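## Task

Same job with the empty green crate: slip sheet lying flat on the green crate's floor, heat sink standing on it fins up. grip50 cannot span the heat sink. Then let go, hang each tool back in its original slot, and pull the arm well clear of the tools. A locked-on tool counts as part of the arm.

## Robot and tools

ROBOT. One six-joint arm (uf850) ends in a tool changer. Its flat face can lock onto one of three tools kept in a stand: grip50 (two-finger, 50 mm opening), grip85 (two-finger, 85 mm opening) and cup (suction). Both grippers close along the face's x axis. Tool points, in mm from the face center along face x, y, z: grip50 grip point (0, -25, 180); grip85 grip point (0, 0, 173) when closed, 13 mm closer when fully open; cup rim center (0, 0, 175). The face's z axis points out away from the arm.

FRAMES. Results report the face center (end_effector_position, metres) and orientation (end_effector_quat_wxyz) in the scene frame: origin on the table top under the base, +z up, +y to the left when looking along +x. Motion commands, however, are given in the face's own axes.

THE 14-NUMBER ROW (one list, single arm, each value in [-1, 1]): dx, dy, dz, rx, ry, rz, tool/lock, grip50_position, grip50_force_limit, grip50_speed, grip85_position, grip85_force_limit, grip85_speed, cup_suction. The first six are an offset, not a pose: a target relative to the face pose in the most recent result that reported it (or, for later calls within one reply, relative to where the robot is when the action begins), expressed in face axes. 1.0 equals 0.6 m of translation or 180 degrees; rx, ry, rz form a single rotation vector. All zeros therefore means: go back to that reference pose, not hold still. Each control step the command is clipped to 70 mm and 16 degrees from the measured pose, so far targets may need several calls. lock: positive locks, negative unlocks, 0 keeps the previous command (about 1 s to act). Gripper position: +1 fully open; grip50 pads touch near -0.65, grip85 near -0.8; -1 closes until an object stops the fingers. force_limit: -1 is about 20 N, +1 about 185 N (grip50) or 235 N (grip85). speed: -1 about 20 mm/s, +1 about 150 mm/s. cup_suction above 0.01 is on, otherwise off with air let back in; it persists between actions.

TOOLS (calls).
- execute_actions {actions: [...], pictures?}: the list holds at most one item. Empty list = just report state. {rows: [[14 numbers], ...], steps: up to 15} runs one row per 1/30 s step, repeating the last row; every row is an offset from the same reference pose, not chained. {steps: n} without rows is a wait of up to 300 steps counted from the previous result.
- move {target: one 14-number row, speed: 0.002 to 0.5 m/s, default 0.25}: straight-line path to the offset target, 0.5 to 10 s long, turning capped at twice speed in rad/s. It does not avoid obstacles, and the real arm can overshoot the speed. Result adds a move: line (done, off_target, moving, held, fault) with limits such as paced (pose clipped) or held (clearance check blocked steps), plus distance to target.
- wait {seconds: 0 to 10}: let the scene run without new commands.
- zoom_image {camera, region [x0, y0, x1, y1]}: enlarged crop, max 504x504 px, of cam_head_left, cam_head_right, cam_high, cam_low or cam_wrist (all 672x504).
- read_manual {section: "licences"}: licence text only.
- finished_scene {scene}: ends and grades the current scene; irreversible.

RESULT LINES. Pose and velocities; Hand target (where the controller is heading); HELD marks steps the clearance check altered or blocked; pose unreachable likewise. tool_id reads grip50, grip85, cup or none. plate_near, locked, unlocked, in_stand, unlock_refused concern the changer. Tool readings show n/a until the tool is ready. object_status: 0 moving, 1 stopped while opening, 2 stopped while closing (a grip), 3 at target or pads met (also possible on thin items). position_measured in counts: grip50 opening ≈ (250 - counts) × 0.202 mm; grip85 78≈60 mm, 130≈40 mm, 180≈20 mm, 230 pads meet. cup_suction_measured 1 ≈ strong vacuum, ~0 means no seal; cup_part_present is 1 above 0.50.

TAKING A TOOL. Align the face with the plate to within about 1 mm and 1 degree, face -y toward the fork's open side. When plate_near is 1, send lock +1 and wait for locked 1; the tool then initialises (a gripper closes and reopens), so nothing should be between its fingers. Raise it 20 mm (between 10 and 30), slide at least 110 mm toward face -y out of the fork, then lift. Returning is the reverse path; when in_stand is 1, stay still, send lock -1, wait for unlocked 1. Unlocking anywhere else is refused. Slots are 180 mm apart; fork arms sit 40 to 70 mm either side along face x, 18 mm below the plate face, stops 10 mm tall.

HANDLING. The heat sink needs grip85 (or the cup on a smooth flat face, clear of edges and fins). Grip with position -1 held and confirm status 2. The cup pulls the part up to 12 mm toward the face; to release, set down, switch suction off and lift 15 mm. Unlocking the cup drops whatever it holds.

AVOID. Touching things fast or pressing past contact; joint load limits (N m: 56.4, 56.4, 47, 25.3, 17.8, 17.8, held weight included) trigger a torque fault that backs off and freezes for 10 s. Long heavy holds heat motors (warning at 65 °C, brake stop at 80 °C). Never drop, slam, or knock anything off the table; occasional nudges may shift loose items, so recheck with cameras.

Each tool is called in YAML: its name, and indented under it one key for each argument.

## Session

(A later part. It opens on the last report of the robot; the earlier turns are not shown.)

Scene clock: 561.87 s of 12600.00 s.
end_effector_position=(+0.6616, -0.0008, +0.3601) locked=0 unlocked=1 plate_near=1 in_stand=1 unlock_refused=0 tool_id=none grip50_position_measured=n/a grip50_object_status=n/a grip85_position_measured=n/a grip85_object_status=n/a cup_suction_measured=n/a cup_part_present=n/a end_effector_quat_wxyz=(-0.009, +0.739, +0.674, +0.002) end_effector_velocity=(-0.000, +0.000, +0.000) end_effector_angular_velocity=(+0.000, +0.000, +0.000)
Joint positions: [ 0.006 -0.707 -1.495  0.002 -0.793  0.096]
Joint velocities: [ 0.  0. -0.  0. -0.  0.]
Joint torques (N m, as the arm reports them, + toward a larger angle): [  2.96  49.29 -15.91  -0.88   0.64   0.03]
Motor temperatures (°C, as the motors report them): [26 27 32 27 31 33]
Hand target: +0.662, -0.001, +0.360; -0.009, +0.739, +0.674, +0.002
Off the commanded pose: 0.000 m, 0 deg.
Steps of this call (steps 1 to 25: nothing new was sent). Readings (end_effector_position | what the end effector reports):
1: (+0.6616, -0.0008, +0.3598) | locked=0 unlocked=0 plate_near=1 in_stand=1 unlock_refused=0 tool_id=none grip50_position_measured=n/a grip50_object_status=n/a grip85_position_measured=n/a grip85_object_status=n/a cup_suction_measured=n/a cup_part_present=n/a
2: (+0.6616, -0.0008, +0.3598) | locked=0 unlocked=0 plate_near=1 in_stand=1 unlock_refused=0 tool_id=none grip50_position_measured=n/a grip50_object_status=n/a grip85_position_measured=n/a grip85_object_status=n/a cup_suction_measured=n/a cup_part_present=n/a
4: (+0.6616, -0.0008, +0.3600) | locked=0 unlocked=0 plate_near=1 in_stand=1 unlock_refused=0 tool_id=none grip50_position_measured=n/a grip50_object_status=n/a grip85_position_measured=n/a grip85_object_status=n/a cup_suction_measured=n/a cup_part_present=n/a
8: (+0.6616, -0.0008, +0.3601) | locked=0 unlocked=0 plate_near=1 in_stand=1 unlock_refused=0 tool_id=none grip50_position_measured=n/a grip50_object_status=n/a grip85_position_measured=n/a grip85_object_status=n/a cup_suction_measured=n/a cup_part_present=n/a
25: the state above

move:
  target: [0,0,-0.08,0,0,0,0,0,0,0,0,0,0,0]
  speed: 0.08

move:
  target: [-0.1,-0.5,-0.1,0,0,0,0,0,0,0,0,0,0,0]
  speed: 0.3

Scene clock: 566.83 s of 12600.00 s.
end_effector_position=(+0.6618, -0.0014, +0.4078) locked=0 unlocked=1 plate_near=0 in_stand=0 unlock_refused=0 tool_id=none grip50_position_measured=n/a grip50_object_status=n/a grip85_position_measured=n/a grip85_object_status=n/a cup_suction_measured=n/a cup_part_present=n/a end_effector_quat_wxyz=(-0.009, +0.739, +0.674, +0.002) end_effector_velocity=(-0.000, +0.000, -0.001) end_effector_angular_velocity=(+0.000, +0.003, -0.001)
Joint positions: [ 0.006 -0.657 -1.53   0.002 -0.879  0.096]
Joint velocities: [ 0.    -0.001  0.001  0.    -0.001  0.001]
Joint torques (N m, as the arm reports them, + toward a larger angle): [  4.25  48.84 -16.08  -0.49   0.68   0.34]
Motor temperatures (°C, as the motors report them): [26 27 31 27 31 33]
Hand target: +0.662, -0.001, +0.408; -0.009, +0.739, +0.674, +0.002
Off the commanded pose: 0.000 m, 0 deg.
move: done

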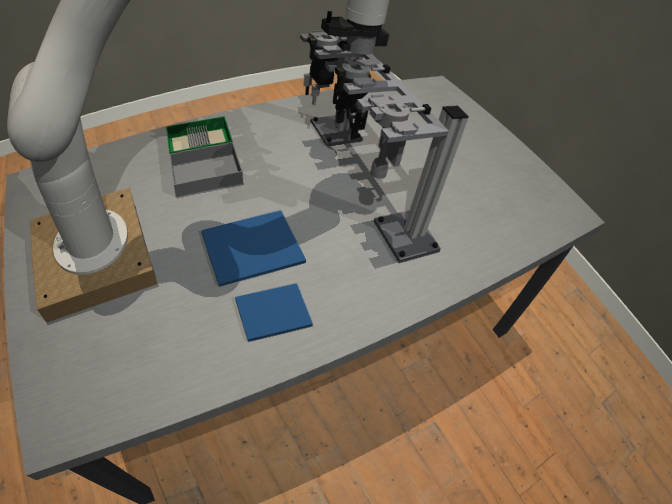

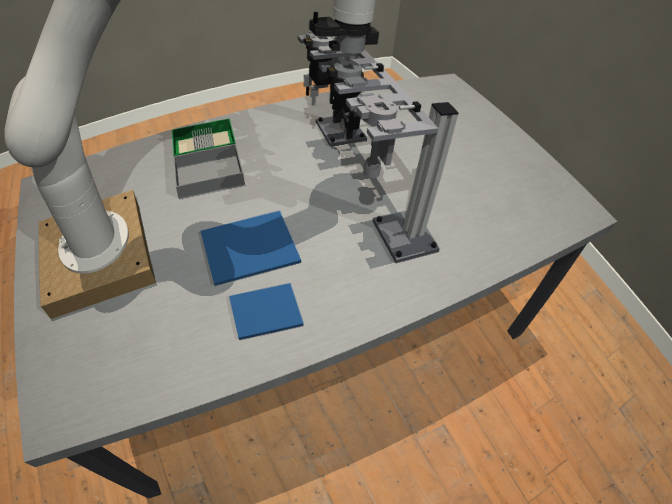

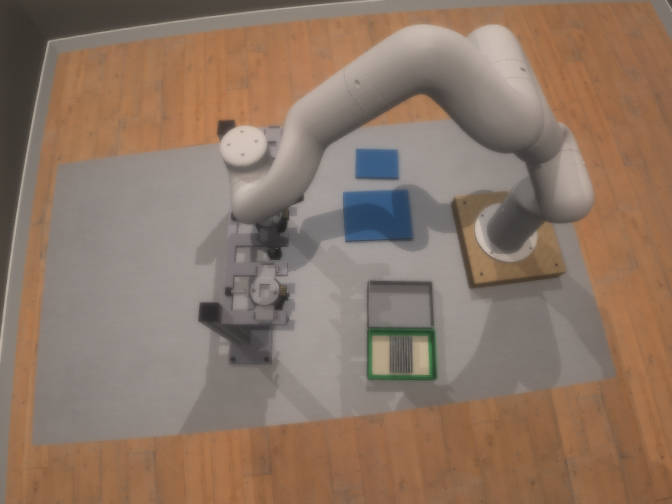

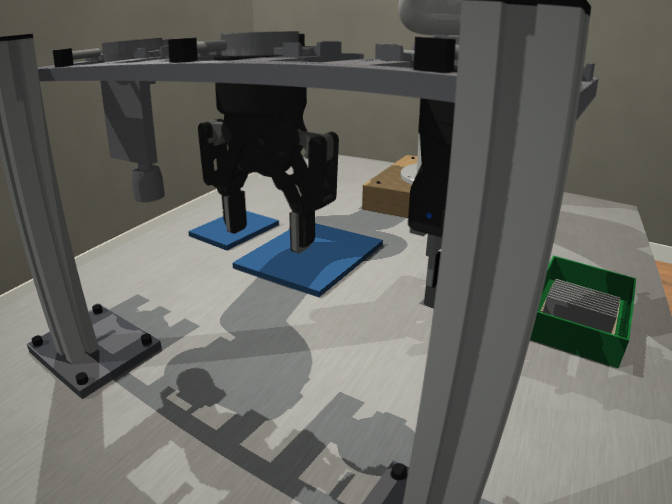

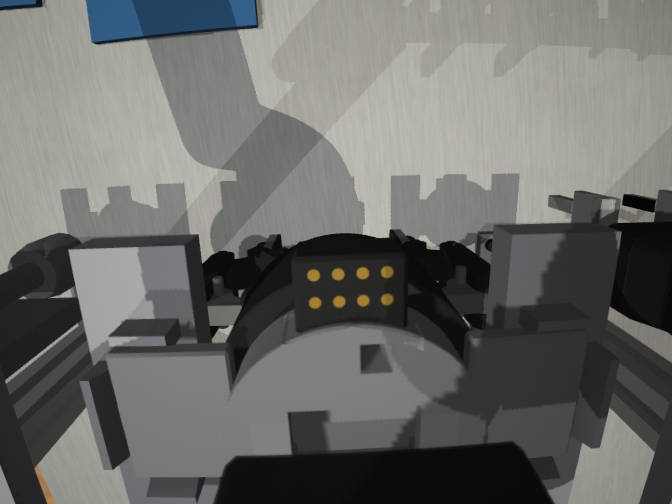

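Scene clock: 568.30 s of 12600.00 s.
end_effector_position=(+0.3583, -0.0355, +0.4691) locked=0 unlocked=1 plate_near=0 in_stand=0 unlock_refused=0 tool_id=none grip50_position_measured=n/a grip50_object_status=n/a grip85_position_measured=n/a grip85_object_status=n/a cup_suction_measured=n/a cup_part_present=n/a end_effector_quat_wxyz=(-0.009, +0.739, +0.674, +0.002) end_effector_velocity=(-0.001, +0.000, +0.000) end_effector_angular_velocity=(-0.000, +0.000, -0.001)
Joint positions: [-0.083  0.148 -0.686  0.002 -0.84   0.007]
Joint velocities: [-0.     0.003  0.002 -0.    -0.001  0.001]
Joint torques (N m, as the arm reports them, + toward a larger angle): [  3.7   22.27 -14.85  -0.59   0.68  -0.03]
Motor temperatures (°C, as the motors report them): [26 27 31 27 31 33]
Hand target: +0.358, -0.036, +0.469; -0.009, +0.739, +0.674, +0.002
Off the commanded pose: 0.001 m, 0 deg.
move: done

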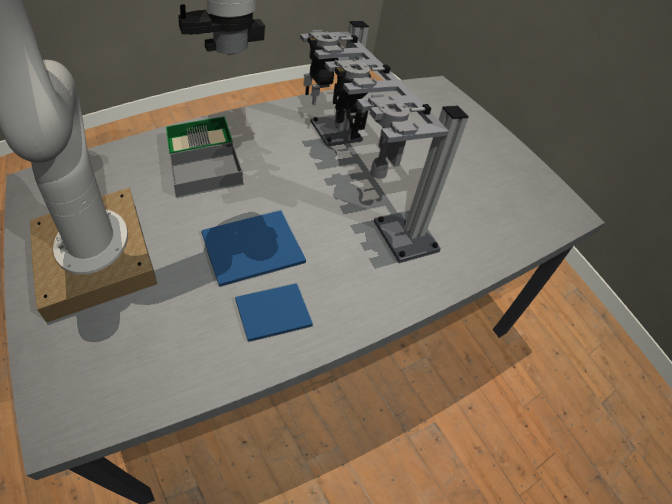

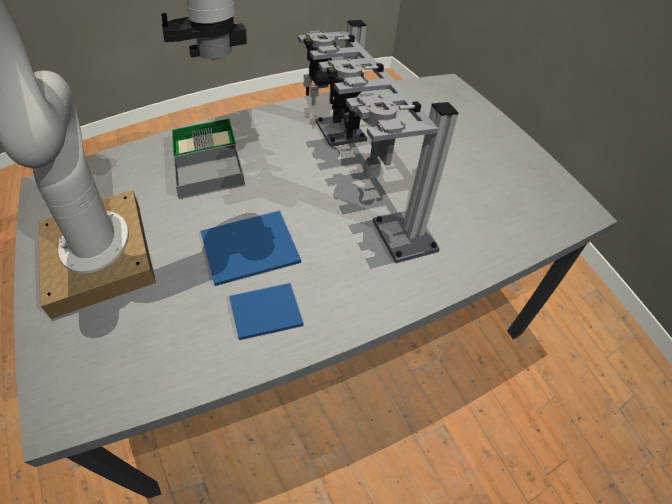

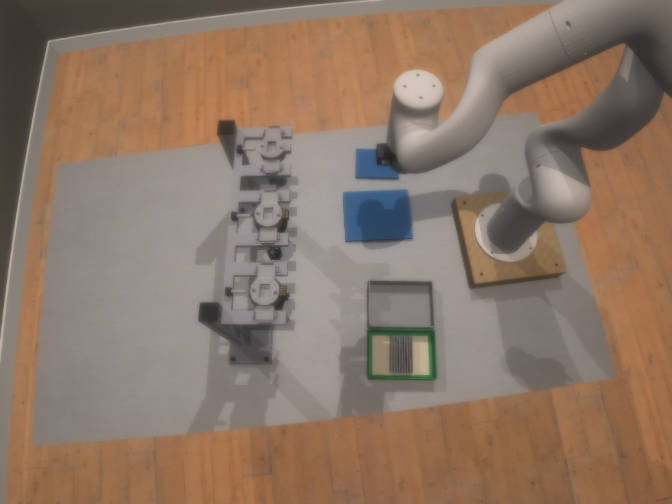

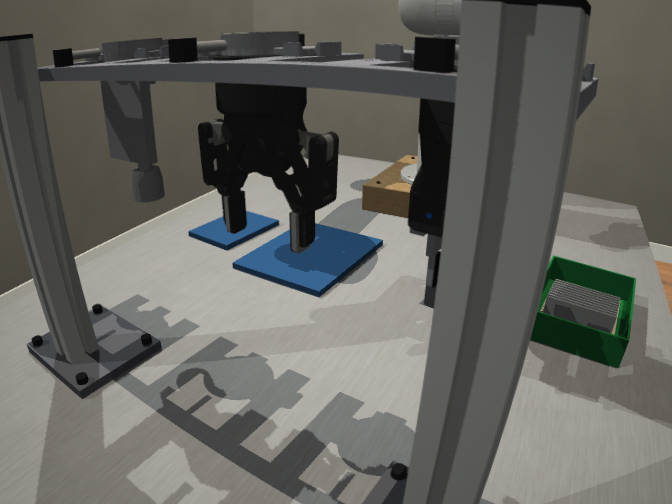

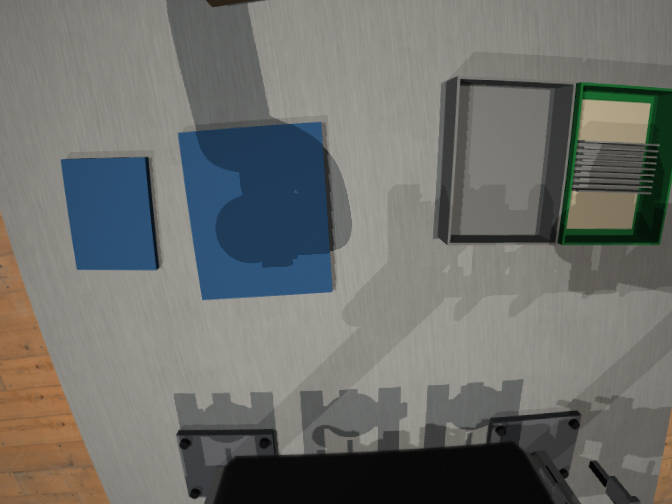

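zoom_image:
  camera: "cam_high"
  region: [355,315,450,390]

zoom_image:
  camera: "cam_wrist"
  region: [540,60,672,260]

Region (355, 315, 450, 390) of cam_high's 672x504 image, scaled by 5.305, with more detail than that image has; it fills the top 398 rows of this view, and the rest is white.

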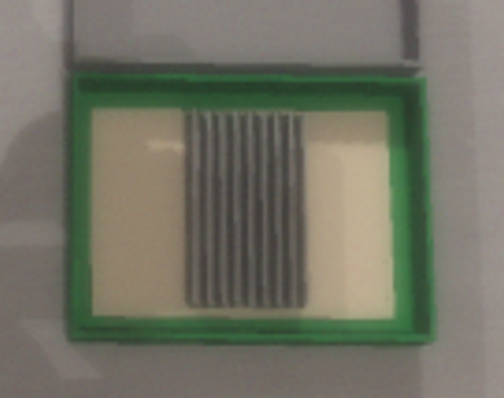

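Region (540, 60, 672, 260) of cam_wrist's 672x504 image, scaled by 2.520, with more detail than that image has; it fills the left 333 columns of this view, and the rest is white.

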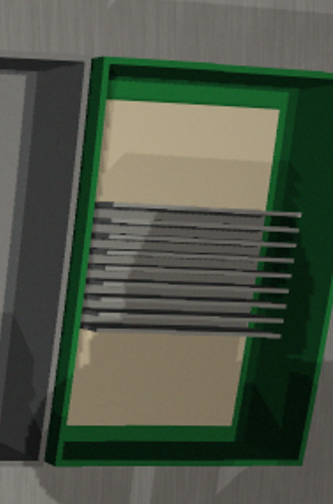

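finished_scene:
  scene: 2

The scene is finished: the task was done.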